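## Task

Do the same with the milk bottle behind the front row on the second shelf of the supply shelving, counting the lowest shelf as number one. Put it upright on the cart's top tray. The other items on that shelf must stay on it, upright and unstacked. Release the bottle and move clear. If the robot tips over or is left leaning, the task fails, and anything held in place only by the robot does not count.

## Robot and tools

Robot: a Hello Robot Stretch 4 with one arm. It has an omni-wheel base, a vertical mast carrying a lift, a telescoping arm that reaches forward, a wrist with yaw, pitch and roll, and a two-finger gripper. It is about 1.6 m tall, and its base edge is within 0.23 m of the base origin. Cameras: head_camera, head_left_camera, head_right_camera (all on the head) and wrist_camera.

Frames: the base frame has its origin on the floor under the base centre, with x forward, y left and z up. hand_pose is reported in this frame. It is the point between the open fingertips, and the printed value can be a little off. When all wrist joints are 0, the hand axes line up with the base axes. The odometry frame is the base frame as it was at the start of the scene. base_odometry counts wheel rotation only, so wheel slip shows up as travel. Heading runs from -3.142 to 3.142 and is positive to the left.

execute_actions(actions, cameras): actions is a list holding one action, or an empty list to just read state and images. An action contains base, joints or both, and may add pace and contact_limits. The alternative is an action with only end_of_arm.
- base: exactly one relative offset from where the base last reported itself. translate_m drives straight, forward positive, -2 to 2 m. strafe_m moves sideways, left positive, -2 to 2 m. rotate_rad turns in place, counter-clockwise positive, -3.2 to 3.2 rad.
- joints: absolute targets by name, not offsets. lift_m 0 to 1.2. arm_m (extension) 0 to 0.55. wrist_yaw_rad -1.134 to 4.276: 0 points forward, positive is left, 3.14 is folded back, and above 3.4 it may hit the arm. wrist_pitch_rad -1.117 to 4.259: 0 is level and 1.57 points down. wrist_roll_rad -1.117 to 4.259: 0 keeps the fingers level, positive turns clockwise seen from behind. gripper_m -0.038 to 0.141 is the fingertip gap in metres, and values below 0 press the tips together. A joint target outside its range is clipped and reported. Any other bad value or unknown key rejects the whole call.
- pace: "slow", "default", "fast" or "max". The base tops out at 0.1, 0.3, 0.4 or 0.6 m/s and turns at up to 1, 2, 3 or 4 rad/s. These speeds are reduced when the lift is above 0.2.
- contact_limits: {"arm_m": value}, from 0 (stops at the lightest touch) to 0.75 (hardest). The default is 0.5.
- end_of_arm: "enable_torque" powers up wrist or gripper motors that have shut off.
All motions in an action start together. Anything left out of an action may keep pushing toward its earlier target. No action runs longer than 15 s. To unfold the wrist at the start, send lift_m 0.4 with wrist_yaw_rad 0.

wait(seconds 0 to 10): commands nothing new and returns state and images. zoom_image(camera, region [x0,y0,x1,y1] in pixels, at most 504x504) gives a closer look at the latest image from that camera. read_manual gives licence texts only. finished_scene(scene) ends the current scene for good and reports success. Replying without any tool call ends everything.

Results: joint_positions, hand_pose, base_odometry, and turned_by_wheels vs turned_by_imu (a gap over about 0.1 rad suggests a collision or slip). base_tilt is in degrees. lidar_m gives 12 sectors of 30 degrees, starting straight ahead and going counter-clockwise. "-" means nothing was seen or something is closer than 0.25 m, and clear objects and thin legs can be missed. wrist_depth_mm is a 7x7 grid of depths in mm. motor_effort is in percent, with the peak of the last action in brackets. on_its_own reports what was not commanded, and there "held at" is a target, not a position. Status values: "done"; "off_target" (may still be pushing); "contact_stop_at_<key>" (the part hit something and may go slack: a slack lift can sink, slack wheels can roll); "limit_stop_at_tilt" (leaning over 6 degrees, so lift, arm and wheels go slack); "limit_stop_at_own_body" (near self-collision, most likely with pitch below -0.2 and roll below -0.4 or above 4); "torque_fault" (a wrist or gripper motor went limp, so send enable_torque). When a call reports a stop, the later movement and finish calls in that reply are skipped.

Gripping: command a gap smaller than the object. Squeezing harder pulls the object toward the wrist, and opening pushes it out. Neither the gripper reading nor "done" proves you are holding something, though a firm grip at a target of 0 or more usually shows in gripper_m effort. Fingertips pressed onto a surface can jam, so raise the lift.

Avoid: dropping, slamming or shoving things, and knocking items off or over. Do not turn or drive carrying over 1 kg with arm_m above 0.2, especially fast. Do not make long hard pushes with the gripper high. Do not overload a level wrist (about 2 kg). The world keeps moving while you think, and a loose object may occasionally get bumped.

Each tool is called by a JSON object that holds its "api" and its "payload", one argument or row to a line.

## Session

{"api": "execute_actions", "payload": {
  "actions": []
}}

Scene clock: 0.00 s.
base_odometry: x=+0.000 y=+0.000 heading=+0.000 (m, m, rad; odometry frame)
turned_by_wheels: +0.000 (rad since the last result)
turned_by_imu: +0.000 (rad since the last result)
base_tilt: forward=+0.3 right=-0.1 (deg)
lidar_m: 2.12 1.91 1.87 1.98 1.25 1.22 1.49 2.37 2.02 2.18 1.78 1.77
base_status: not commanded
joint_positions: lift_m=+0.287 arm_m=-0.002 wrist_yaw_rad=+3.211 wrist_pitch_rad=+0.003 wrist_roll_rad=-0.009 gripper_m=+0.057
joint_status: not commanded
motor_effort: lift_m=+20 arm_m=-1 wrist_yaw_rad=-1 wrist_pitch_rad=-7 wrist_roll_rad=+2 gripper_m=-2 wheel_0=+0 wheel_1=-1 wheel_2=+1 (%)
hand_pose: x=-0.1252 y=+0.0673 z=+0.4648 quat_wxyz=(-0.035, -0.001, -0.005, +0.999) (m; base frame)
wrist_depth_mm: - - 131 - 1708 1499 1281 / - - 131 1983 1708 1464 1308 / - 106 132 248 1708 1499 1281 / 142 136 142 1661 1618 1537 1308 / 195 - - 1708 1661 1499 1336 / 198 1661 195 1464 197 1430 1336 / 196 1042 1078 - 1098 976 1060
pictures: head_camera, head_left_camera, head_right_camera, wrist_camera
Images, in order (width x height): head_camera 420x560, head_left_camera 420x672, head_right_camera 420x672, wrist_camera 616x392.

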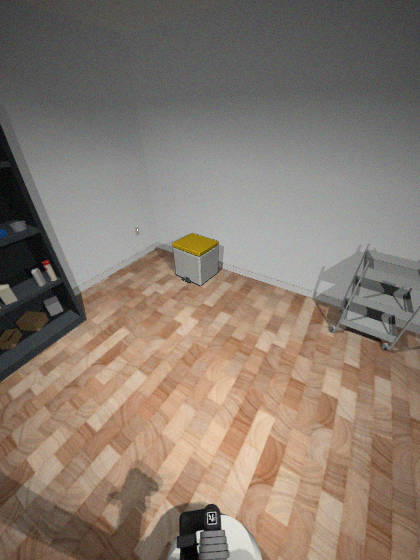

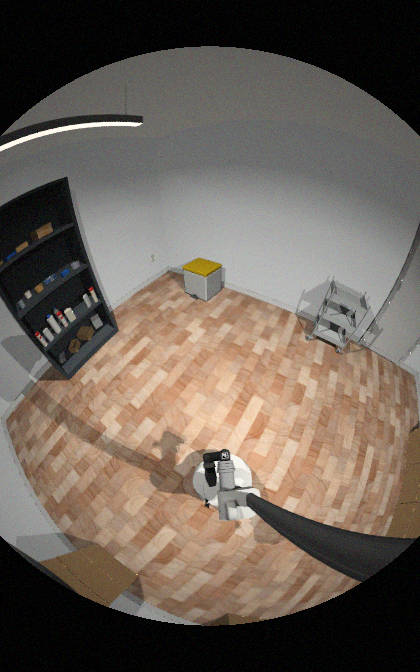

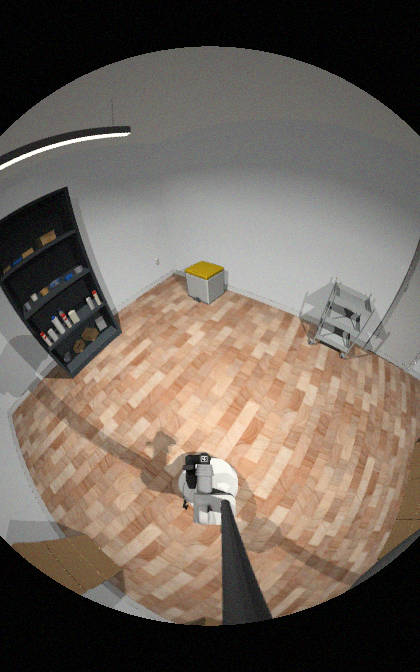

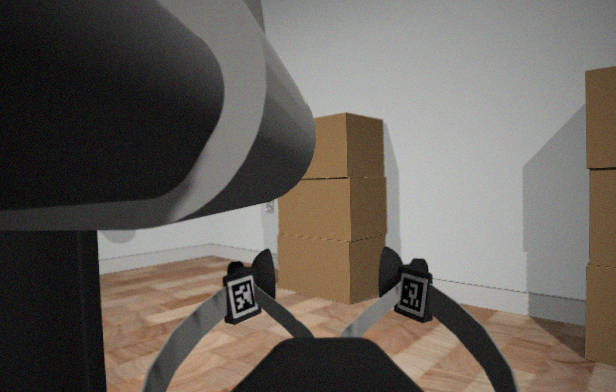

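{"api": "zoom_image", "payload": {
  "camera": "head_left_camera",
  "region": [0, 170, 140, 400]
}}

Region (0, 170, 140, 400) of head_left_camera's 420x672 image, scaled by 2.191, with more detail than that image has; it fills the left 307 columns of this view, and the rest is white.

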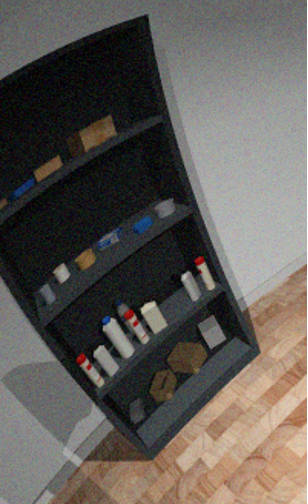

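{"api": "execute_actions", "payload": {
  "actions": [
    {"base": {"rotate_rad": 0.93}, "joints": {"lift_m": 0.45, "wrist_yaw_rad": 0}, "pace": "fast"}
  ],
  "cameras": ["head_camera", "wrist_camera"]
}}

Scene clock: 31.10 s.
base_odometry: x=+0.000 y=+0.000 heading=+0.929 (m, m, rad; odometry frame)
turned_by_wheels: +0.929 (rad since the last result)
turned_by_imu: +0.930 (rad since the last result)
base_tilt: forward=+0.3 right=-0.1 (deg)
lidar_m: 1.87 2.24 1.29 1.22 1.48 1.69 2.03 2.09 1.86 1.76 2.11 1.99
base_status: done
joint_positions: lift_m=+0.450 arm_m=-0.002 wrist_yaw_rad=+0.000 wrist_pitch_rad=+0.003 wrist_roll_rad=-0.009 gripper_m=+0.057
joint_status: all done
motor_effort: lift_m=+22(24) arm_m=-1(1) wrist_yaw_rad=-2(2) wrist_pitch_rad=-8(8) wrist_roll_rad=+1(1) gripper_m=-2(3) wheel_0=-6(13) wheel_1=-5(13) wheel_2=-4(13) (%)
hand_pose: x=+0.4572 y=-0.0873 z=+0.6272 quat_wxyz=(+1.000, -0.005, +0.001, +0.000) (m; base frame)
wrist_depth_mm: - - - 1808 1808 - - / - - - - - - - / - - - - - - - / - - - 1661 1708 - - / - - - - - - - / - - 195 1618 197 1808 1808 / 1430 1430 1397 - 1366 1281 1397
pictures: head_camera, wrist_camera
Images, in order (width x height): head_camera 420x560, wrist_camera 616x392.

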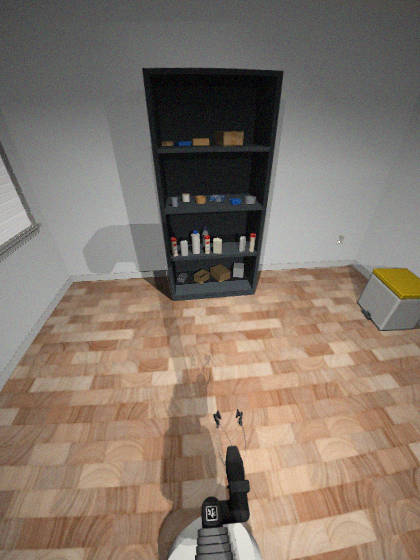

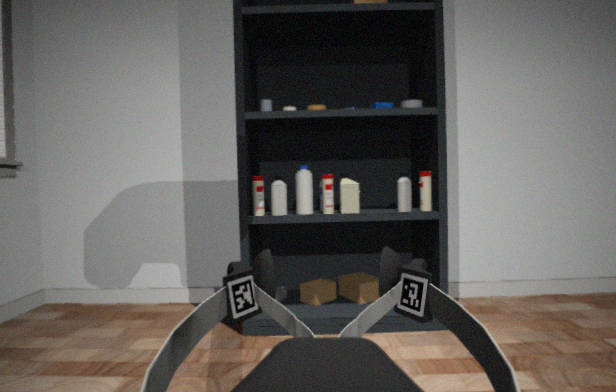

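{"api": "zoom_image", "payload": {
  "camera": "head_camera",
  "region": [140, 180, 290, 310]
}}

{"api": "zoom_image", "payload": {
  "camera": "wrist_camera",
  "region": [230, 90, 460, 240]
}}

Region (140, 180, 290, 310) of head_camera's 420x560 image, scaled by 3.360, with more detail than that image has; it fills the top 437 rows of this view, and the rest is white.

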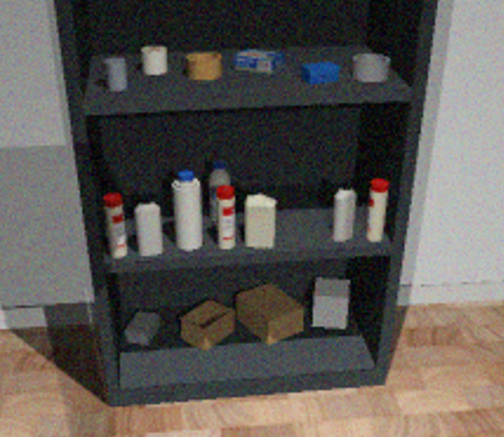

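Region (230, 90, 460, 240) of wrist_camera's 616x392 image, scaled by 2.191; it fills the top 329 rows of this view, and the rest is white.

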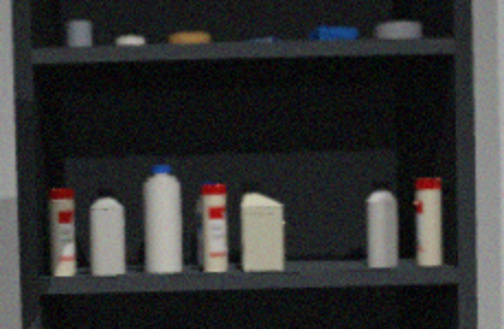

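{"api": "execute_actions", "payload": {
  "actions": [
    {"base": {"translate_m": 1.25}, "joints": {"lift_m": 0.5}, "pace": "fast"}
  ],
  "cameras": ["head_camera", "wrist_camera"]
}}

Scene clock: 119.40 s.
base_odometry: x=+0.748 y=+1.001 heading=+0.929 (m, m, rad; odometry frame)
turned_by_wheels: +0.000 (rad since the last result)
turned_by_imu: -0.003 (rad since the last result)
base_tilt: forward=+0.4 right=-0.1 (deg)
lidar_m: 0.63 0.63 1.59 1.54 1.50 1.76 3.32 2.54 2.24 1.66 1.70 0.69
base_status: done
joint_positions: lift_m=+0.500 arm_m=-0.002 wrist_yaw_rad=+0.000 wrist_pitch_rad=+0.003 wrist_roll_rad=-0.009 gripper_m=+0.057
joint_status: all done
motor_effort: lift_m=+22(25) arm_m=-1(0) wrist_yaw_rad=-1(2) wrist_pitch_rad=-8(7) wrist_roll_rad=+2(1) gripper_m=-2(3) wheel_0=+5(11) wheel_1=+4(10) wheel_2=-3(17) (%)
hand_pose: x=+0.4572 y=-0.0874 z=+0.6773 quat_wxyz=(+1.000, -0.005, +0.001, +0.000) (m; base frame)
wrist_depth_mm: 488 539 554 564 564 569 597 / 504 691 854 878 878 878 723 / 500 732 878 891 878 878 732 / 473 683 508 891 891 878 732 / 477 473 496 480 473 878 492 / 477 480 195 480 196 559 480 / 442 439 445 - 449 439 445
pictures: head_camera, wrist_camera
Images, in order (width x height): head_camera 420x560, wrist_camera 616x392.

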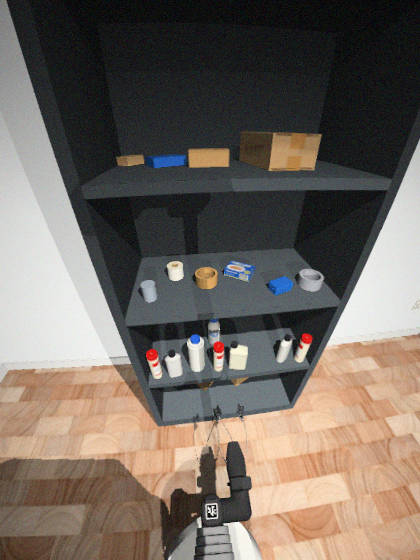

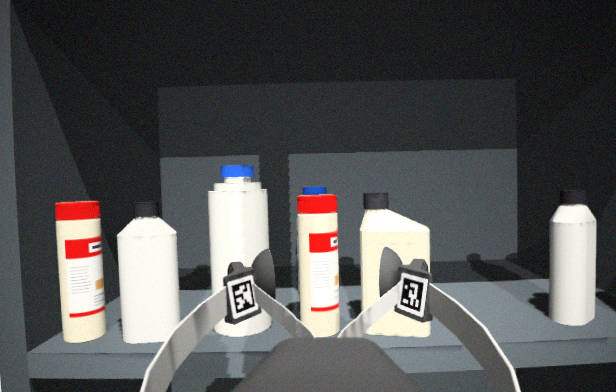

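{"api": "execute_actions", "payload": {
  "actions": [
    {"base": {"rotate_rad": 0.035}, "joints": {"lift_m": 0.535, "wrist_yaw_rad": -0.035, "gripper_m": 0.064, "arm_m": 0.17}}
  ],
  "cameras": ["head_camera", "wrist_camera"]
}}

Scene clock: 213.70 s.
base_odometry: x=+0.748 y=+1.001 heading=+0.963 (m, m, rad; odometry frame)
turned_by_wheels: +0.034 (rad since the last result)
turned_by_imu: +0.034 (rad since the last result)
base_tilt: forward=+0.3 right=-0.1 (deg)
lidar_m: 0.63 0.66 1.59 1.54 1.49 2.25 3.34 2.46 2.22 1.65 1.63 0.67
base_status: done
joint_positions: lift_m=+0.535 arm_m=+0.168 wrist_yaw_rad=-0.035 wrist_pitch_rad=+0.003 wrist_roll_rad=-0.009 gripper_m=+0.064
joint_status: all done
motor_effort: lift_m=+23(25) arm_m=+9(9) wrist_yaw_rad=-1(4) wrist_pitch_rad=-7(7) wrist_roll_rad=+1(1) gripper_m=-2(5) wheel_0=-5(6) wheel_1=-4(7) wheel_2=-3(10) (%)
hand_pose: x=+0.6246 y=-0.0974 z=+0.7122 quat_wxyz=(+1.000, -0.005, +0.001, -0.017) (m; base frame)
wrist_depth_mm: 449 459 473 484 488 492 508 / 500 640 715 715 715 707 691 / 496 707 715 715 715 715 715 / 496 715 723 715 723 715 715 / 455 676 315 336 715 723 723 / 303 603 192 304 195 301 640 / 303 315 317 - 309 301 462
pictures: head_camera, wrist_camera
Images, in order (width x height): head_camera 420x560, wrist_camera 616x392.

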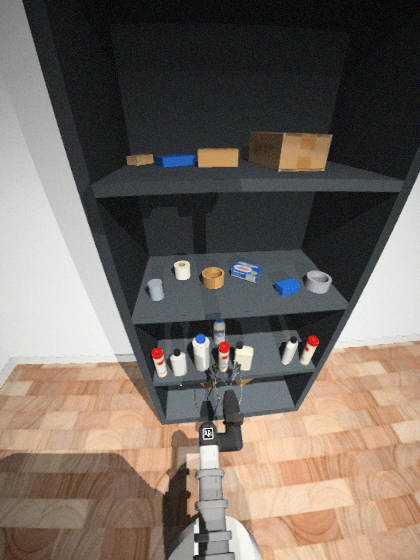

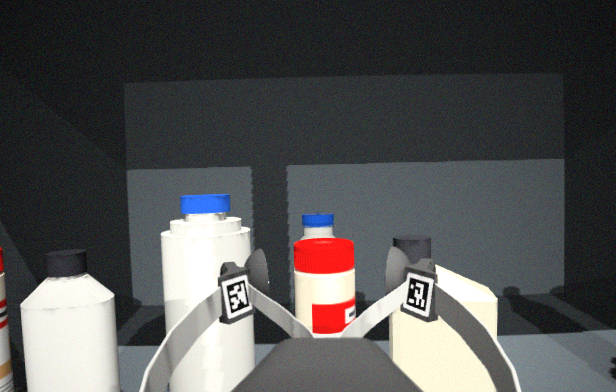

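{"api": "zoom_image", "payload": {
  "camera": "wrist_camera",
  "region": [150, 180, 510, 350]
}}

Region (150, 180, 510, 350) of wrist_camera's 616x392 image, scaled by 1.400; it fills the top 238 rows of this view, and the rest is white.

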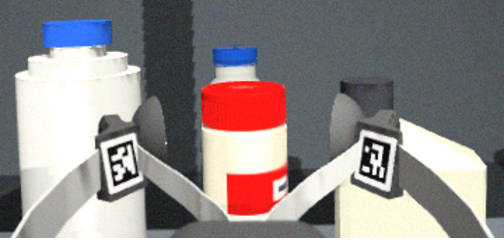

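{"api": "execute_actions", "payload": {
  "actions": [
    {"joints": {"gripper_m": 0.06, "arm_m": 0.235}, "pace": "slow"}
  ],
  "cameras": ["wrist_camera"]
}}

Scene clock: 234.00 s.
base_odometry: x=+0.748 y=+1.001 heading=+0.963 (m, m, rad; odometry frame)
turned_by_wheels: +0.000 (rad since the last result)
turned_by_imu: +0.000 (rad since the last result)
base_tilt: forward=+0.3 right=+0.0 (deg)
lidar_m: 0.63 0.66 1.59 1.53 1.50 2.24 3.32 2.48 2.21 1.66 1.61 0.67
base_status: not commanded
joint_positions: lift_m=+0.535 arm_m=+0.233 wrist_yaw_rad=-0.035 wrist_pitch_rad=+0.003 wrist_roll_rad=-0.009 gripper_m=+0.060
joint_status: all done
motor_effort: lift_m=+23(23) arm_m=+9(10) wrist_yaw_rad=-1(1) wrist_pitch_rad=-7(7) wrist_roll_rad=+1(1) gripper_m=-2(2) wheel_0=-5(5) wheel_1=-4(4) wheel_2=-3(3) (%)
hand_pose: x=+0.6896 y=-0.0974 z=+0.7122 quat_wxyz=(+1.000, -0.005, +0.001, -0.017) (m; base frame)
wrist_depth_mm: 452 466 473 484 488 492 512 / 504 647 654 654 654 640 640 / 508 647 647 647 647 654 654 / 500 654 654 647 654 661 647 / 500 285 267 418 654 661 647 / 368 259 198 239 193 244 640 / 249 267 266 - 248 239 449
pictures: wrist_camera
Images, in order (width x height): wrist_camera 616x392.

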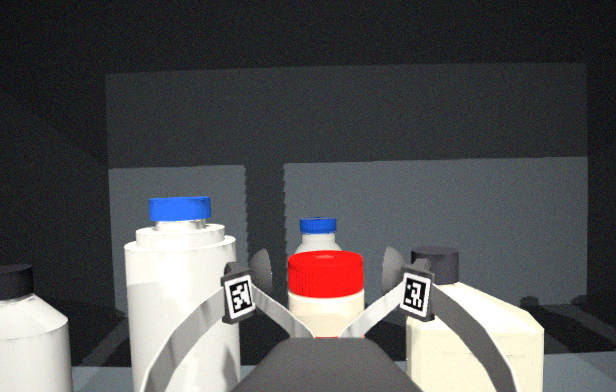

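{"api": "execute_actions", "payload": {
  "actions": [
    {"joints": {"arm_m": 0.275}, "pace": "slow"}
  ],
  "cameras": ["wrist_camera"]
}}

Scene clock: 243.33 s.
base_odometry: x=+0.748 y=+1.001 heading=+0.963 (m, m, rad; odometry frame)
turned_by_wheels: +0.000 (rad since the last result)
turned_by_imu: +0.000 (rad since the last result)
base_tilt: forward=+0.3 right=+0.0 (deg)
lidar_m: 0.63 0.65 1.61 1.55 1.48 2.25 3.31 2.46 2.24 1.66 1.64 0.67
base_status: not commanded
joint_positions: lift_m=+0.535 arm_m=+0.273 wrist_yaw_rad=-0.035 wrist_pitch_rad=+0.003 wrist_roll_rad=-0.009 gripper_m=+0.060
joint_status: all done
motor_effort: lift_m=+23(23) arm_m=+9(9) wrist_yaw_rad=-1(1) wrist_pitch_rad=-7(7) wrist_roll_rad=+2(1) gripper_m=-2(3) wheel_0=-5(5) wheel_1=-4(4) wheel_2=-3(3) (%)
hand_pose: x=+0.7296 y=-0.0974 z=+0.7122 quat_wxyz=(+1.000, -0.005, +0.001, -0.017) (m; base frame)
wrist_depth_mm: 452 462 477 480 488 492 512 / 504 603 609 609 609 603 603 / 500 609 615 609 615 603 621 / 496 621 621 609 609 609 615 / 496 219 241 382 621 621 621 / 492 211 196 199 193 213 615 / 462 211 238 - 244 203 196
pictures: wrist_camera
Images, in order (width x height): wrist_camera 616x392.

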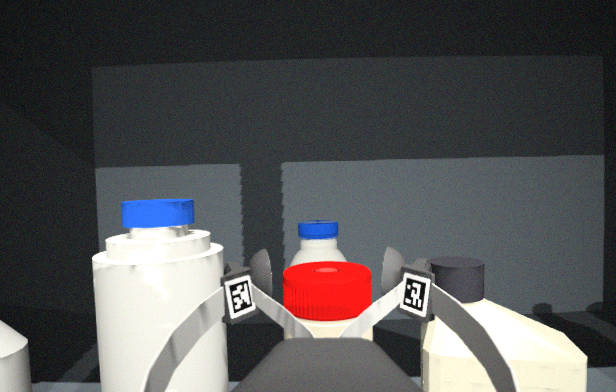

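{"api": "execute_actions", "payload": {
  "actions": [
    {"joints": {"gripper_m": 0.022}}
  ],
  "cameras": ["wrist_camera"]
}}

{"api": "execute_actions", "payload": {
  "actions": [
    {"joints": {"lift_m": 0.56}, "pace": "slow"}
  ],
  "cameras": ["head_camera", "wrist_camera"]
}}

Scene clock: 250.80 s.
base_odometry: x=+0.748 y=+1.001 heading=+0.963 (m, m, rad; odometry frame)
turned_by_wheels: +0.000 (rad since the last result)
turned_by_imu: +0.000 (rad since the last result)
base_tilt: forward=+0.3 right=+0.0 (deg)
lidar_m: 0.62 0.65 1.61 1.53 1.50 2.25 3.31 2.48 2.22 1.65 1.63 0.66
base_status: not commanded
joint_positions: lift_m=+0.535 arm_m=+0.273 wrist_yaw_rad=-0.035 wrist_pitch_rad=+0.003 wrist_roll_rad=-0.009 gripper_m=+0.022
joint_status: all done
motor_effort: lift_m=+23(23) arm_m=+8(9) wrist_yaw_rad=-1(1) wrist_pitch_rad=-7(8) wrist_roll_rad=+1(1) gripper_m=-15(16) wheel_0=-5(5) wheel_1=-4(4) wheel_2=-3(3) (%)
hand_pose: x=+0.7296 y=-0.0974 z=+0.7122 quat_wxyz=(+1.000, -0.005, +0.001, -0.017) (m; base frame)
wrist_depth_mm: 452 466 477 480 484 492 508 / 504 609 609 615 609 609 603 / 504 615 609 609 603 615 615 / 504 609 609 609 615 609 615 / 500 220 243 382 615 621 621 / 488 210 186 193 196 213 609 / 462 211 237 - 245 203 196
pictures: wrist_camera
Images, in order (width x height): wrist_camera 616x392.

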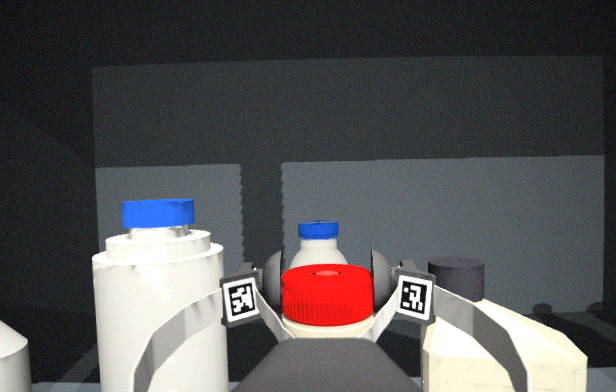

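Scene clock: 251.80 s.
base_odometry: x=+0.748 y=+1.001 heading=+0.963 (m, m, rad; odometry frame)
turned_by_wheels: +0.000 (rad since the last result)
turned_by_imu: +0.000 (rad since the last result)
base_tilt: forward=+0.3 right=-0.1 (deg)
lidar_m: 0.63 0.65 1.57 1.52 1.50 2.24 3.32 2.49 2.22 1.67 1.62 0.65
base_status: not commanded
joint_positions: lift_m=+0.560 arm_m=+0.273 wrist_yaw_rad=-0.035 wrist_pitch_rad=+0.006 wrist_roll_rad=-0.009 gripper_m=+0.022
joint_status: all done
motor_effort: lift_m=+24(26) arm_m=+8(9) wrist_yaw_rad=-1(1) wrist_pitch_rad=-16(17) wrist_roll_rad=+1(2) gripper_m=-16(16) wheel_0=-5(5) wheel_1=-4(4) wheel_2=-3(3) (%)
hand_pose: x=+0.7296 y=-0.0974 z=+0.7362 quat_wxyz=(+1.000, -0.005, +0.003, -0.017) (m; base frame)
wrist_depth_mm: 413 413 424 427 433 433 455 / 496 603 603 609 603 603 603 / 504 615 615 609 609 609 615 / 496 615 615 609 615 615 615 / 500 603 621 615 615 615 615 / 492 214 186 192 196 621 621 / 492 212 240 - 244 209 504
pictures: head_camera, wrist_camera
Images, in order (width x height): head_camera 420x560, wrist_camera 616x392.

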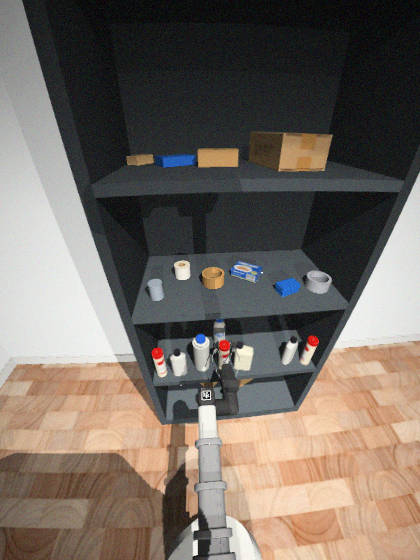

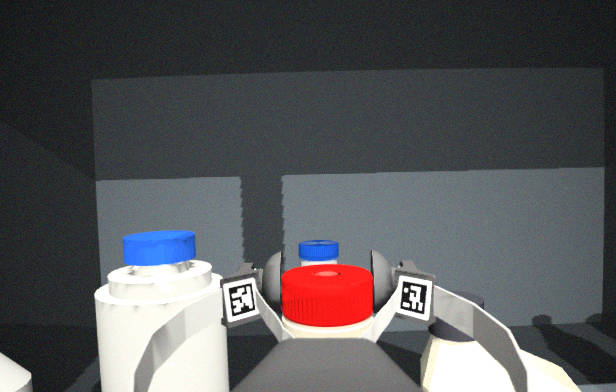

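{"api": "execute_actions", "payload": {
  "actions": [
    {"joints": {"arm_m": 0.17}}
  ],
  "cameras": ["wrist_camera"]
}}

{"api": "execute_actions", "payload": {
  "actions": [
    {"base": {"strafe_m": -0.229}}
  ],
  "cameras": ["head_camera", "wrist_camera"]
}}

Scene clock: 265.40 s.
base_odometry: x=+0.748 y=+1.001 heading=+0.963 (m, m, rad; odometry frame)
turned_by_wheels: +0.000 (rad since the last result)
turned_by_imu: +0.000 (rad since the last result)
base_tilt: forward=+0.3 right=-0.1 (deg)
lidar_m: 0.57 0.67 1.62 1.54 1.52 2.27 3.31 2.49 2.21 1.66 1.63 0.67
base_status: not commanded
joint_positions: lift_m=+0.560 arm_m=+0.172 wrist_yaw_rad=-0.035 wrist_pitch_rad=+0.006 wrist_roll_rad=-0.009 gripper_m=+0.022
joint_status: all done
motor_effort: lift_m=+24(24) arm_m=-8(10) wrist_yaw_rad=-1(2) wrist_pitch_rad=-17(16) wrist_roll_rad=+1(2) gripper_m=-17(16) wheel_0=-5(5) wheel_1=-4(4) wheel_2=-3(3) (%)
hand_pose: x=+0.6276 y=-0.0975 z=+0.7361 quat_wxyz=(+1.000, -0.005, +0.003, -0.018) (m; base frame)
wrist_depth_mm: 415 413 418 427 433 439 455 / 492 634 668 676 699 707 654 / 496 715 707 707 707 707 715 / 500 707 707 723 715 715 715 / 492 723 329 496 715 723 723 / 307 661 186 193 196 654 668 / 298 315 315 - 307 298 504
pictures: wrist_camera
Images, in order (width x height): wrist_camera 616x392.

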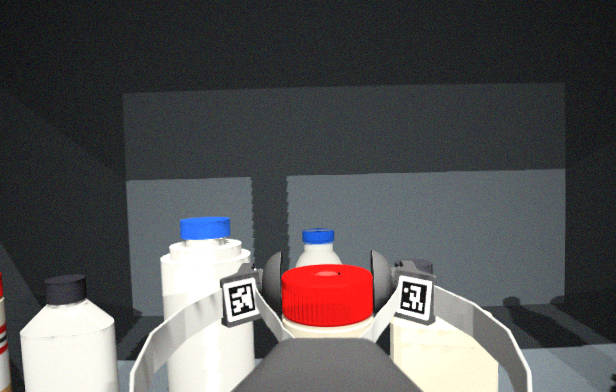

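Scene clock: 267.47 s.
base_odometry: x=+0.936 y=+0.871 heading=+0.963 (m, m, rad; odometry frame)
turned_by_wheels: +0.000 (rad since the last result)
turned_by_imu: -0.001 (rad since the last result)
base_tilt: forward=+0.3 right=-0.1 (deg)
lidar_m: 0.57 0.66 1.62 1.77 1.70 2.57 3.30 2.14 1.97 1.44 1.53 0.68
base_status: done
joint_positions: lift_m=+0.560 arm_m=+0.171 wrist_yaw_rad=-0.035 wrist_pitch_rad=+0.006 wrist_roll_rad=-0.009 gripper_m=+0.022
joint_status: not commanded
motor_effort: lift_m=+24(24) arm_m=-8(9) wrist_yaw_rad=-1(1) wrist_pitch_rad=-17(17) wrist_roll_rad=+2(2) gripper_m=-14(17) wheel_0=+6(14) wheel_1=-5(16) wheel_2=+0(2) (%)
hand_pose: x=+0.6277 y=-0.0975 z=+0.7362 quat_wxyz=(+1.000, -0.005, +0.003, -0.017) (m; base frame)
wrist_depth_mm: 413 410 421 427 433 436 397 / 615 640 661 676 691 559 392 / 715 723 715 715 715 569 397 / 723 723 715 715 723 580 397 / 723 732 723 715 732 544 382 / 723 477 186 193 187 329 312 / 517 317 307 - 477 317 314
pictures: head_camera, wrist_camera
Images, in order (width x height): head_camera 420x560, wrist_camera 616x392.

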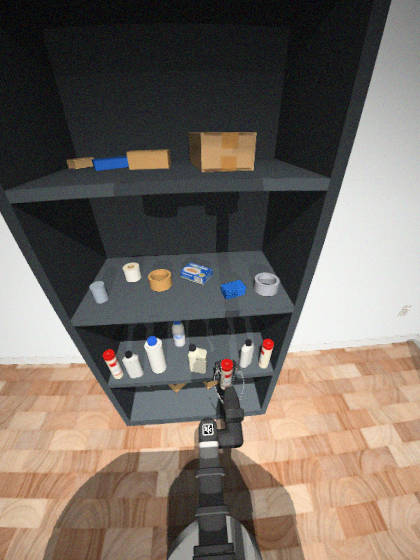

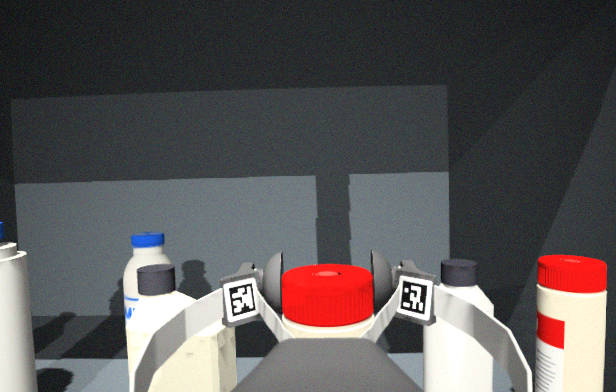

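{"api": "execute_actions", "payload": {
  "actions": [
    {"joints": {"arm_m": 0.29}}
  ],
  "cameras": []
}}

{"api": "execute_actions", "payload": {
  "actions": [
    {"joints": {"lift_m": 0.537}, "pace": "slow"}
  ],
  "cameras": ["wrist_camera"]
}}

Scene clock: 280.37 s.
base_odometry: x=+0.936 y=+0.871 heading=+0.963 (m, m, rad; odometry frame)
turned_by_wheels: +0.000 (rad since the last result)
turned_by_imu: +0.000 (rad since the last result)
base_tilt: forward=+0.3 right=-0.1 (deg)
lidar_m: 0.63 0.67 1.63 1.77 1.69 2.57 3.33 2.14 1.98 1.43 1.52 0.68
base_status: not commanded
joint_positions: lift_m=+0.560 arm_m=+0.289 wrist_yaw_rad=-0.035 wrist_pitch_rad=+0.006 wrist_roll_rad=-0.009 gripper_m=+0.022
joint_status: all done
motor_effort: lift_m=+24(24) arm_m=+8(9) wrist_yaw_rad=-1(0) wrist_pitch_rad=-16(17) wrist_roll_rad=+1(2) gripper_m=-17(17) wheel_0=+6(6) wheel_1=-5(5) wheel_2=+0(0) (%)
hand_pose: x=+0.7447 y=-0.0974 z=+0.7362 quat_wxyz=(+1.000, -0.005, +0.003, -0.017) (m; base frame)
wrist_depth_mm: 415 410 424 427 433 439 394 / 591 597 597 597 597 559 392 / 597 609 597 603 603 564 392 / 597 609 609 615 609 580 394 / 609 603 603 597 603 574 397 / 615 379 186 193 196 222 379 / 208 213 530 - 512 225 209
pictures: none
No camera images: the call's "cameras" was empty. Leave "cameras" out to get every camera's image.

Scene clock: 281.33 s.
base_odometry: x=+0.936 y=+0.871 heading=+0.963 (m, m, rad; odometry frame)
turned_by_wheels: +0.000 (rad since the last result)
turned_by_imu: +0.000 (rad since the last result)
base_tilt: forward=+0.3 right=-0.1 (deg)
lidar_m: 0.64 0.67 1.61 1.76 1.69 2.54 3.30 2.15 2.01 1.43 1.50 0.68
base_status: not commanded
joint_positions: lift_m=+0.537 arm_m=+0.289 wrist_yaw_rad=-0.035 wrist_pitch_rad=+0.006 wrist_roll_rad=-0.009 gripper_m=+0.022
joint_status: all done
motor_effort: lift_m=+18(23) arm_m=+9(8) wrist_yaw_rad=-2(1) wrist_pitch_rad=-16(17) wrist_roll_rad=+2(1) gripper_m=-15(17) wheel_0=+6(6) wheel_1=-5(5) wheel_2=+0(0) (%)
hand_pose: x=+0.7447 y=-0.0974 z=+0.7138 quat_wxyz=(+1.000, -0.005, +0.003, -0.017) (m; base frame)
wrist_depth_mm: 466 462 473 480 488 484 397 / 597 597 597 597 597 559 392 / 603 597 603 603 597 564 392 / 609 603 597 603 609 569 397 / 597 603 609 603 603 574 377 / 208 373 186 193 196 215 213 / 198 191 480 - 473 215 200
pictures: wrist_camera
Images, in order (width x height): wrist_camera 616x392.

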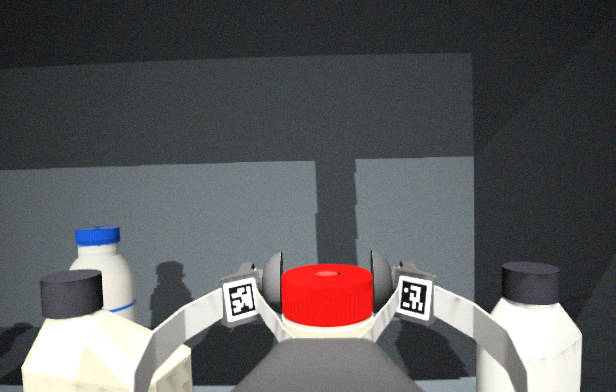

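{"api": "execute_actions", "payload": {
  "actions": [
    {"joints": {"lift_m": 0.534}, "pace": "slow"}
  ],
  "cameras": []
}}

{"api": "execute_actions", "payload": {
  "actions": [
    {"joints": {"gripper_m": 0.08}}
  ],
  "cameras": ["wrist_camera"]
}}

Scene clock: 288.27 s.
base_odometry: x=+0.936 y=+0.871 heading=+0.963 (m, m, rad; odometry frame)
turned_by_wheels: +0.000 (rad since the last result)
turned_by_imu: +0.000 (rad since the last result)
base_tilt: forward=+0.4 right=-0.1 (deg)
lidar_m: 0.64 0.67 1.62 1.77 1.71 2.55 3.32 2.15 1.98 1.43 1.53 0.68
base_status: not commanded
joint_positions: lift_m=+0.534 arm_m=+0.289 wrist_yaw_rad=-0.035 wrist_pitch_rad=+0.002 wrist_roll_rad=-0.009 gripper_m=+0.022
joint_status: all done
motor_effort: lift_m=+16(18) arm_m=+8(8) wrist_yaw_rad=-1(1) wrist_pitch_rad=-5(16) wrist_roll_rad=+2(2) gripper_m=-16(18) wheel_0=+6(6) wheel_1=-5(5) wheel_2=+0(0) (%)
hand_pose: x=+0.7447 y=-0.0974 z=+0.7119 quat_wxyz=(+1.000, -0.005, +0.001, -0.017) (m; base frame)
wrist_depth_mm: 466 462 469 480 488 488 394 / 597 603 597 597 603 559 387 / 597 597 603 603 597 564 394 / 603 603 609 597 609 569 394 / 609 609 603 609 609 574 375 / 207 375 186 193 195 213 213 / 198 190 484 - 473 213 199
pictures: none
No camera images: the call's "cameras" was empty. Leave "cameras" out to get every camera's image.

Scene clock: 289.67 s.
base_odometry: x=+0.936 y=+0.871 heading=+0.963 (m, m, rad; odometry frame)
turned_by_wheels: +0.000 (rad since the last result)
turned_by_imu: +0.000 (rad since the last result)
base_tilt: forward=+0.3 right=-0.1 (deg)
lidar_m: 0.63 0.66 1.64 1.77 1.70 2.56 3.31 2.14 1.98 1.43 1.54 0.67
base_status: not commanded
joint_positions: lift_m=+0.534 arm_m=+0.289 wrist_yaw_rad=-0.035 wrist_pitch_rad=+0.002 wrist_roll_rad=-0.009 gripper_m=+0.080
joint_status: all done
motor_effort: lift_m=+16(16) arm_m=+8(8) wrist_yaw_rad=-1(2) wrist_pitch_rad=-6(5) wrist_roll_rad=+2(2) gripper_m=-2(16) wheel_0=+6(6) wheel_1=-5(5) wheel_2=+0(0) (%)
hand_pose: x=+0.7447 y=-0.0974 z=+0.7118 quat_wxyz=(+1.000, -0.005, +0.001, -0.017) (m; base frame)
wrist_depth_mm: 466 466 473 488 492 484 392 / 591 603 597 597 597 559 389 / 603 597 603 597 597 569 392 / 597 609 603 609 609 574 394 / 609 603 609 609 603 580 375 / 207 370 200 198 203 213 212 / 198 191 484 - 469 214 199
pictures: wrist_camera
Images, in order (width x height): wrist_camera 616x392.

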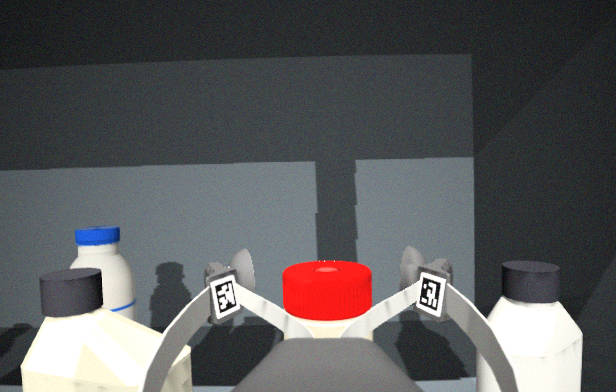

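{"api": "execute_actions", "payload": {
  "actions": [
    {"joints": {"lift_m": 0.625}}
  ],
  "cameras": []
}}

{"api": "execute_actions", "payload": {
  "actions": [
    {"base": {"strafe_m": 0.234}, "joints": {"gripper_m": 0.105}}
  ],
  "cameras": ["head_camera", "wrist_camera"]
}}

Scene clock: 305.33 s.
base_odometry: x=+0.936 y=+0.871 heading=+0.963 (m, m, rad; odometry frame)
turned_by_wheels: +0.000 (rad since the last result)
turned_by_imu: +0.000 (rad since the last result)
base_tilt: forward=+0.4 right=-0.1 (deg)
lidar_m: 0.64 0.67 1.65 1.77 1.69 2.56 3.33 2.15 1.99 1.43 1.52 0.67
base_status: not commanded
joint_positions: lift_m=+0.625 arm_m=+0.289 wrist_yaw_rad=-0.035 wrist_pitch_rad=+0.003 wrist_roll_rad=-0.009 gripper_m=+0.080
joint_status: all done
motor_effort: lift_m=+23(24) arm_m=+8(9) wrist_yaw_rad=-1(1) wrist_pitch_rad=-7(8) wrist_roll_rad=+1(1) gripper_m=-1(2) wheel_0=+6(6) wheel_1=-5(5) wheel_2=+0(0) (%)
hand_pose: x=+0.7447 y=-0.0974 z=+0.8022 quat_wxyz=(+1.000, -0.005, +0.001, -0.017) (m; base frame)
wrist_depth_mm: 252 250 255 260 264 265 276 / 373 387 399 413 424 427 375 / 603 603 603 603 597 564 392 / 609 609 603 603 609 569 394 / 609 609 603 609 615 574 399 / 609 615 200 609 609 504 397 / 609 370 615 - 609 569 399
pictures: none
No camera images: the call's "cameras" was empty. Leave "cameras" out to get every camera's image.

Scene clock: 307.43 s.
base_odometry: x=+0.744 y=+1.004 heading=+0.963 (m, m, rad; odometry frame)
turned_by_wheels: +0.000 (rad since the last result)
turned_by_imu: +0.000 (rad since the last result)
base_tilt: forward=+0.3 right=-0.1 (deg)
lidar_m: 0.62 0.67 1.59 1.53 1.49 2.23 3.33 2.49 2.22 1.65 1.63 0.67
base_status: done
joint_positions: lift_m=+0.625 arm_m=+0.289 wrist_yaw_rad=-0.035 wrist_pitch_rad=+0.003 wrist_roll_rad=-0.009 gripper_m=+0.105
joint_status: all done
motor_effort: lift_m=+23(23) arm_m=+8(8) wrist_yaw_rad=-1(1) wrist_pitch_rad=-8(7) wrist_roll_rad=+1(1) gripper_m=-1(3) wheel_0=-5(13) wheel_1=+4(12) wheel_2=+0(1) (%)
hand_pose: x=+0.7447 y=-0.0974 z=+0.8023 quat_wxyz=(+1.000, -0.005, +0.001, -0.017) (m; base frame)
wrist_depth_mm: 251 250 256 260 263 265 277 / 373 387 402 413 421 427 430 / 496 597 591 591 591 597 603 / 496 603 603 603 603 603 603 / 492 603 603 603 603 603 597 / 484 603 197 603 603 603 609 / 477 226 603 - 615 609 603
pictures: head_camera, wrist_camera
Images, in order (width x height): head_camera 420x560, wrist_camera 616x392.

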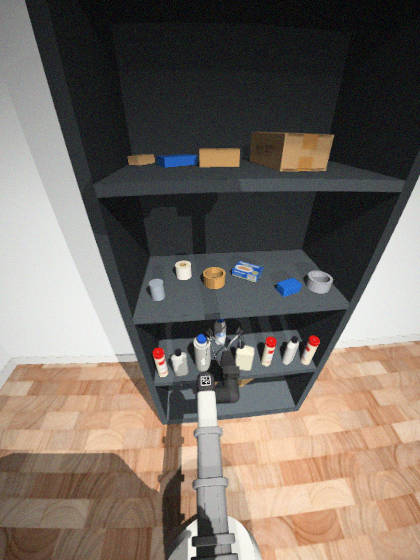

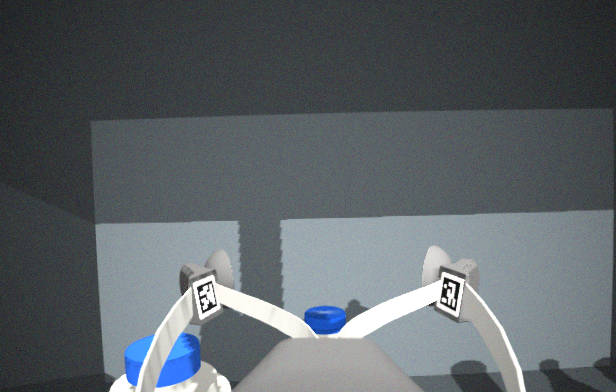

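{"api": "execute_actions", "payload": {
  "actions": [
    {"joints": {"arm_m": 0.452}}
  ],
  "cameras": []
}}

{"api": "execute_actions", "payload": {
  "actions": [
    {"joints": {"lift_m": 0.545}, "pace": "slow"}
  ],
  "cameras": ["head_camera", "wrist_camera"]
}}

Scene clock: 318.33 s.
base_odometry: x=+0.744 y=+1.004 heading=+0.963 (m, m, rad; odometry frame)
turned_by_wheels: +0.000 (rad since the last result)
turned_by_imu: +0.000 (rad since the last result)
base_tilt: forward=+0.4 right=-0.1 (deg)
lidar_m: 0.63 0.66 1.58 1.53 1.50 2.24 3.32 2.48 2.23 1.66 1.63 0.66
base_status: not commanded
joint_positions: lift_m=+0.625 arm_m=+0.450 wrist_yaw_rad=-0.035 wrist_pitch_rad=+0.003 wrist_roll_rad=-0.009 gripper_m=+0.105
joint_status: all done
motor_effort: lift_m=+23(23) arm_m=+8(8) wrist_yaw_rad=-1(0) wrist_pitch_rad=-7(7) wrist_roll_rad=+1(1) gripper_m=-2(1) wheel_0=-5(5) wheel_1=+4(4) wheel_2=+0(0) (%)
hand_pose: x=+0.9066 y=-0.0974 z=+0.8022 quat_wxyz=(+1.000, -0.005, +0.001, -0.017) (m; base frame)
wrist_depth_mm: 252 251 256 262 265 266 277 / 375 392 402 413 424 430 430 / 433 436 436 436 433 436 436 / 439 439 436 442 436 439 436 / 439 442 442 442 439 439 442 / 442 442 198 442 439 439 439 / 442 445 445 - 442 445 445
pictures: none
No camera images: the call's "cameras" was empty. Leave "cameras" out to get every camera's image.

Scene clock: 319.87 s.
base_odometry: x=+0.744 y=+1.004 heading=+0.963 (m, m, rad; odometry frame)
turned_by_wheels: +0.000 (rad since the last result)
turned_by_imu: +0.000 (rad since the last result)
base_tilt: forward=+0.3 right=-0.1 (deg)
lidar_m: 0.62 0.66 1.59 1.53 1.50 2.23 3.32 2.50 2.24 1.65 1.63 0.67
base_status: not commanded
joint_positions: lift_m=+0.545 arm_m=+0.450 wrist_yaw_rad=-0.035 wrist_pitch_rad=+0.003 wrist_roll_rad=-0.009 gripper_m=+0.105
joint_status: all done
motor_effort: lift_m=+17(22) arm_m=+9(8) wrist_yaw_rad=-1(1) wrist_pitch_rad=-8(8) wrist_roll_rad=+2(1) gripper_m=-1(1) wheel_0=-5(5) wheel_1=+5(4) wheel_2=+0(0) (%)
hand_pose: x=+0.9066 y=-0.0974 z=+0.7227 quat_wxyz=(+1.000, -0.005, +0.001, -0.017) (m; base frame)
wrist_depth_mm: 433 433 430 427 433 430 430 / 433 433 433 433 433 433 433 / 436 433 436 436 433 436 436 / 439 436 436 436 433 439 439 / 439 439 442 436 439 442 439 / 442 442 197 204 439 442 442 / 445 445 442 - 442 445 445
pictures: head_camera, wrist_camera
Images, in order (width x height): head_camera 420x560, wrist_camera 616x392.

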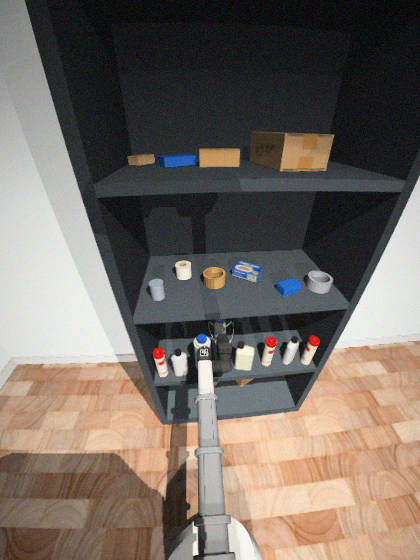

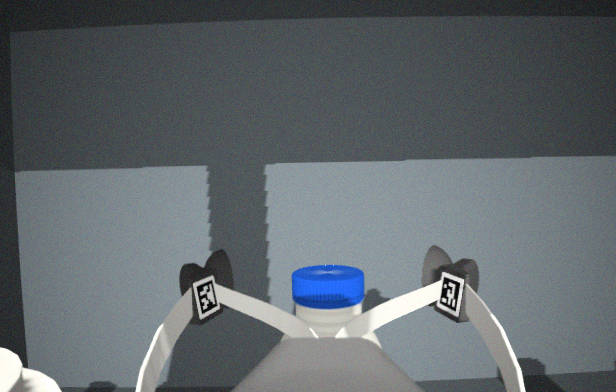

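{"api": "zoom_image", "payload": {
  "camera": "head_camera",
  "region": [140, 300, 330, 400]
}}

Region (140, 300, 330, 400) of head_camera's 420x560 image, scaled by 2.653, with more detail than that image has; it fills the top 265 rows of this view, and the rest is white.

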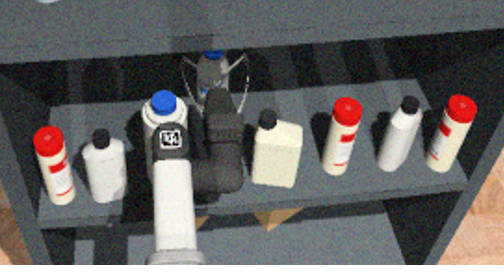

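{"api": "execute_actions", "payload": {
  "actions": [
    {"joints": {"lift_m": 0.474}, "pace": "slow"}
  ],
  "cameras": ["head_camera", "wrist_camera"]
}}

Scene clock: 339.83 s.
base_odometry: x=+0.744 y=+1.004 heading=+0.963 (m, m, rad; odometry frame)
turned_by_wheels: +0.000 (rad since the last result)
turned_by_imu: +0.000 (rad since the last result)
base_tilt: forward=+0.3 right=-0.1 (deg)
lidar_m: 0.63 0.66 1.60 1.53 1.51 2.25 3.33 2.50 2.25 1.67 1.64 0.67
base_status: not commanded
joint_positions: lift_m=+0.474 arm_m=+0.450 wrist_yaw_rad=-0.035 wrist_pitch_rad=+0.003 wrist_roll_rad=-0.009 gripper_m=+0.105
joint_status: all done
motor_effort: lift_m=+17(15) arm_m=+8(9) wrist_yaw_rad=-2(1) wrist_pitch_rad=-8(7) wrist_roll_rad=+1(1) gripper_m=+0(2) wheel_0=-5(5) wheel_1=+4(4) wheel_2=+0(0) (%)
hand_pose: x=+0.9066 y=-0.0974 z=+0.6517 quat_wxyz=(+1.000, -0.005, +0.001, -0.017) (m; base frame)
wrist_depth_mm: 430 430 430 430 427 433 427 / 430 433 430 433 430 430 433 / 433 436 436 433 439 433 439 / 439 439 439 203 433 439 442 / 439 442 439 190 439 439 439 / 442 439 198 188 195 415 442 / - 336 353 - 343 336 351
pictures: head_camera, wrist_camera
Images, in order (width x height): head_camera 420x560, wrist_camera 616x392.

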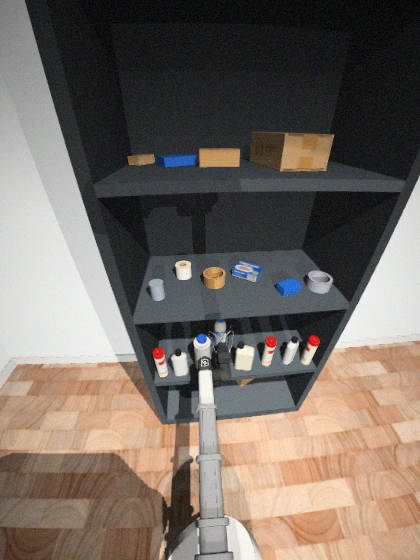

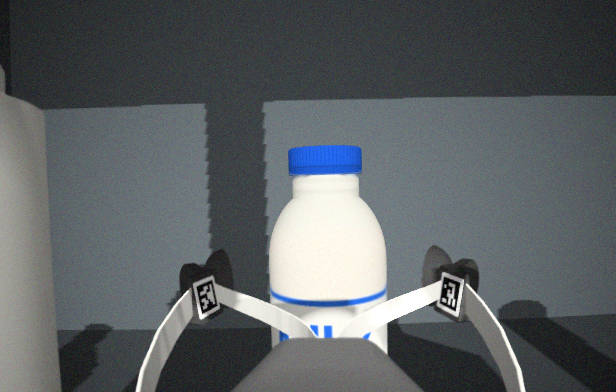

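{"api": "execute_actions", "payload": {
  "actions": [
    {"joints": {"gripper_m": 0.02}}
  ],
  "cameras": ["wrist_camera"]
}}

{"api": "execute_actions", "payload": {
  "actions": [
    {"joints": {"lift_m": 0.625}, "pace": "slow"}
  ],
  "cameras": ["head_camera", "wrist_camera"]
}}

Scene clock: 346.27 s.
base_odometry: x=+0.744 y=+1.004 heading=+0.963 (m, m, rad; odometry frame)
turned_by_wheels: +0.000 (rad since the last result)
turned_by_imu: +0.000 (rad since the last result)
base_tilt: forward=+0.2 right=-0.1 (deg)
lidar_m: 0.62 0.67 1.58 1.52 1.49 2.23 3.33 2.49 2.23 1.66 1.63 0.66
base_status: not commanded
joint_positions: lift_m=+0.474 arm_m=+0.451 wrist_yaw_rad=-0.035 wrist_pitch_rad=+0.003 wrist_roll_rad=-0.009 gripper_m=+0.020
joint_status: all done
motor_effort: lift_m=+17(17) arm_m=+9(9) wrist_yaw_rad=-1(1) wrist_pitch_rad=-7(7) wrist_roll_rad=+2(2) gripper_m=-21(21) wheel_0=-5(5) wheel_1=+4(4) wheel_2=+0(0) (%)
hand_pose: x=+0.9067 y=-0.0975 z=+0.6517 quat_wxyz=(+1.000, -0.005, +0.001, -0.017) (m; base frame)
wrist_depth_mm: 430 430 427 433 427 430 430 / 430 430 433 436 433 436 433 / 433 433 436 433 436 439 433 / 442 439 436 190 436 439 439 / 439 439 439 179 203 442 445 / 445 442 186 177 182 175 442 / - 336 353 - 343 320 330
pictures: wrist_camera
Images, in order (width x height): wrist_camera 616x392.

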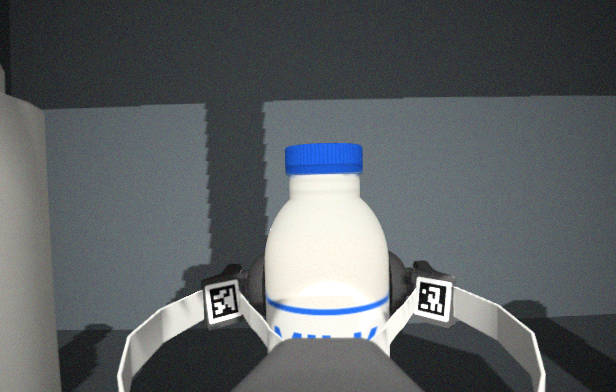

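Scene clock: 348.30 s.
base_odometry: x=+0.744 y=+1.004 heading=+0.963 (m, m, rad; odometry frame)
turned_by_wheels: +0.000 (rad since the last result)
turned_by_imu: +0.000 (rad since the last result)
base_tilt: forward=+0.3 right=-0.1 (deg)
lidar_m: 0.63 0.66 1.60 1.54 1.50 2.23 3.32 2.49 2.23 1.66 1.64 0.68
base_status: not commanded
joint_positions: lift_m=+0.625 arm_m=+0.451 wrist_yaw_rad=-0.035 wrist_pitch_rad=+0.009 wrist_roll_rad=-0.009 gripper_m=+0.020
joint_status: all done
on_its_own: wrist_pitch_rad is at rest, and its effort (-27) is outside its rest range (-23 to +23)
motor_effort: lift_m=+25(27) arm_m=+8(8) wrist_yaw_rad=-1(1) wrist_pitch_rad=-27(28) wrist_roll_rad=+1(2) gripper_m=-21(22) wheel_0=-5(5) wheel_1=+4(4) wheel_2=+0(0) (%)
hand_pose: x=+0.9067 y=-0.0975 z=+0.8001 quat_wxyz=(+1.000, -0.004, +0.005, -0.017) (m; base frame)
wrist_depth_mm: 264 263 268 274 277 279 291 / 394 413 430 433 430 427 433 / 433 436 436 433 433 433 436 / 436 433 439 190 442 442 439 / 439 439 442 179 203 439 439 / 442 442 186 177 181 176 445 / 449 445 445 - 445 445 449
pictures: head_camera, wrist_camera
Images, in order (width x height): head_camera 420x560, wrist_camera 616x392.

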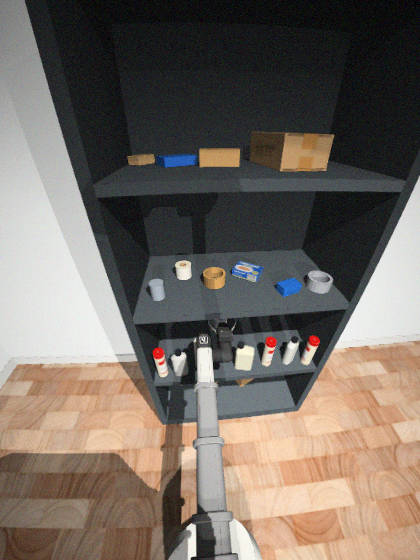

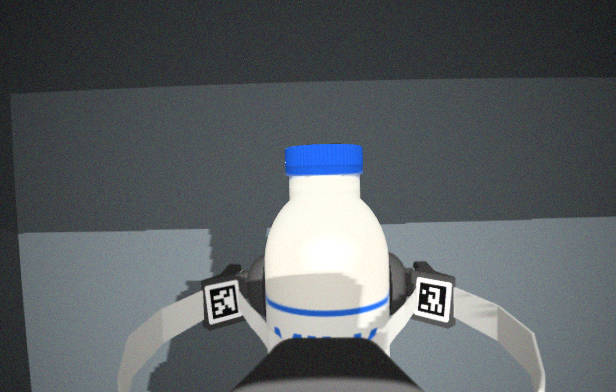

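{"api": "execute_actions", "payload": {
  "actions": [
    {"joints": {"arm_m": 0.0}}
  ]
}}

Scene clock: 353.23 s.
base_odometry: x=+0.744 y=+1.004 heading=+0.963 (m, m, rad; odometry frame)
turned_by_wheels: +0.000 (rad since the last result)
turned_by_imu: +0.000 (rad since the last result)
base_tilt: forward=+0.3 right=-0.1 (deg)
lidar_m: 0.41 0.67 1.58 1.53 1.51 2.26 3.33 2.48 2.23 1.66 1.64 0.65
base_status: not commanded
joint_positions: lift_m=+0.625 arm_m=+0.001 wrist_yaw_rad=-0.035 wrist_pitch_rad=+0.009 wrist_roll_rad=-0.009 gripper_m=+0.020
joint_status: all done
on_its_own: wrist_pitch_rad is at rest, and its effort (-27) is outside its rest range (-23 to +23)
motor_effort: lift_m=+25(25) arm_m=-8(9) wrist_yaw_rad=+0(2) wrist_pitch_rad=-27(27) wrist_roll_rad=+2(1) gripper_m=-21(22) wheel_0=-5(5) wheel_1=+4(4) wheel_2=+0(0) (%)
hand_pose: x=+0.4576 y=-0.0975 z=+0.8001 quat_wxyz=(+1.000, -0.004, +0.005, -0.018) (m; base frame)
wrist_depth_mm: 488 676 866 878 866 866 707 / 433 427 424 430 442 445 452 / 484 676 878 809 866 878 732 / 477 723 891 189 891 891 741 / 484 707 891 178 203 891 750 / 466 492 186 177 182 175 508 / 462 473 492 - 466 496 484
pictures: head_camera, head_left_camera, head_right_camera, wrist_camera
Images, in order (width x height): head_camera 420x560, head_left_camera 420x672, head_right_camera 420x672, wrist_camera 616x392.

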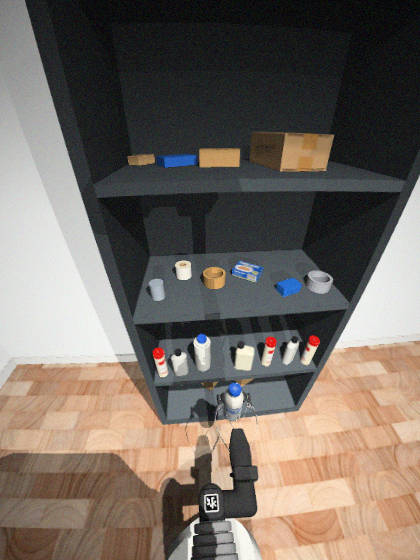

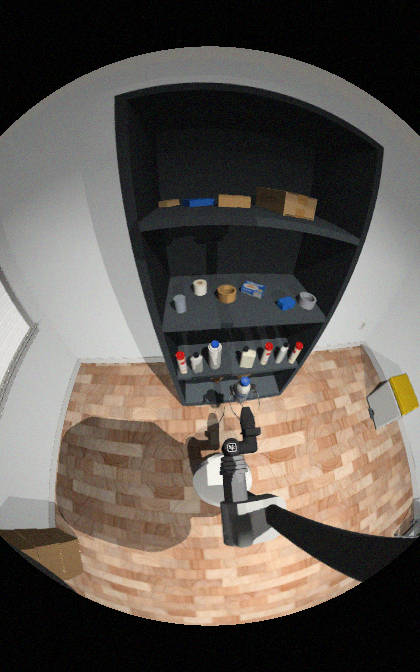

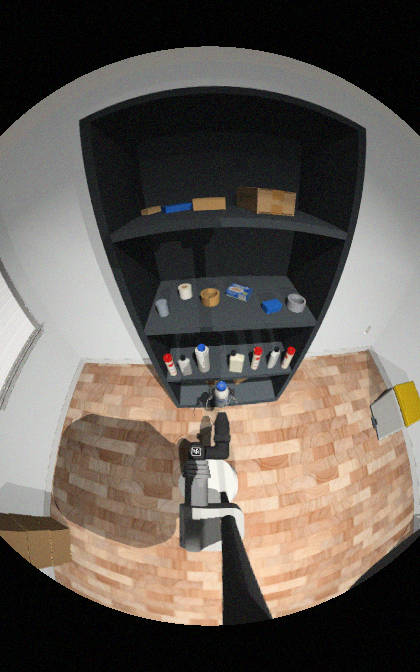

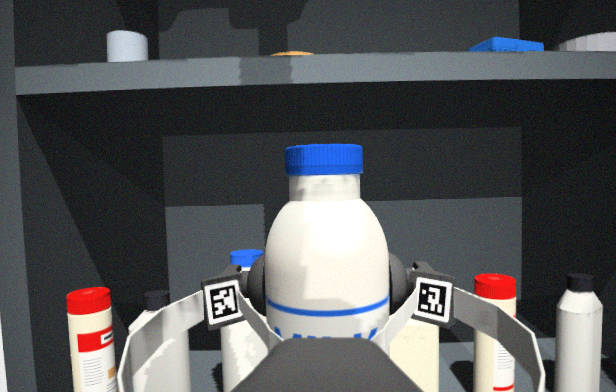

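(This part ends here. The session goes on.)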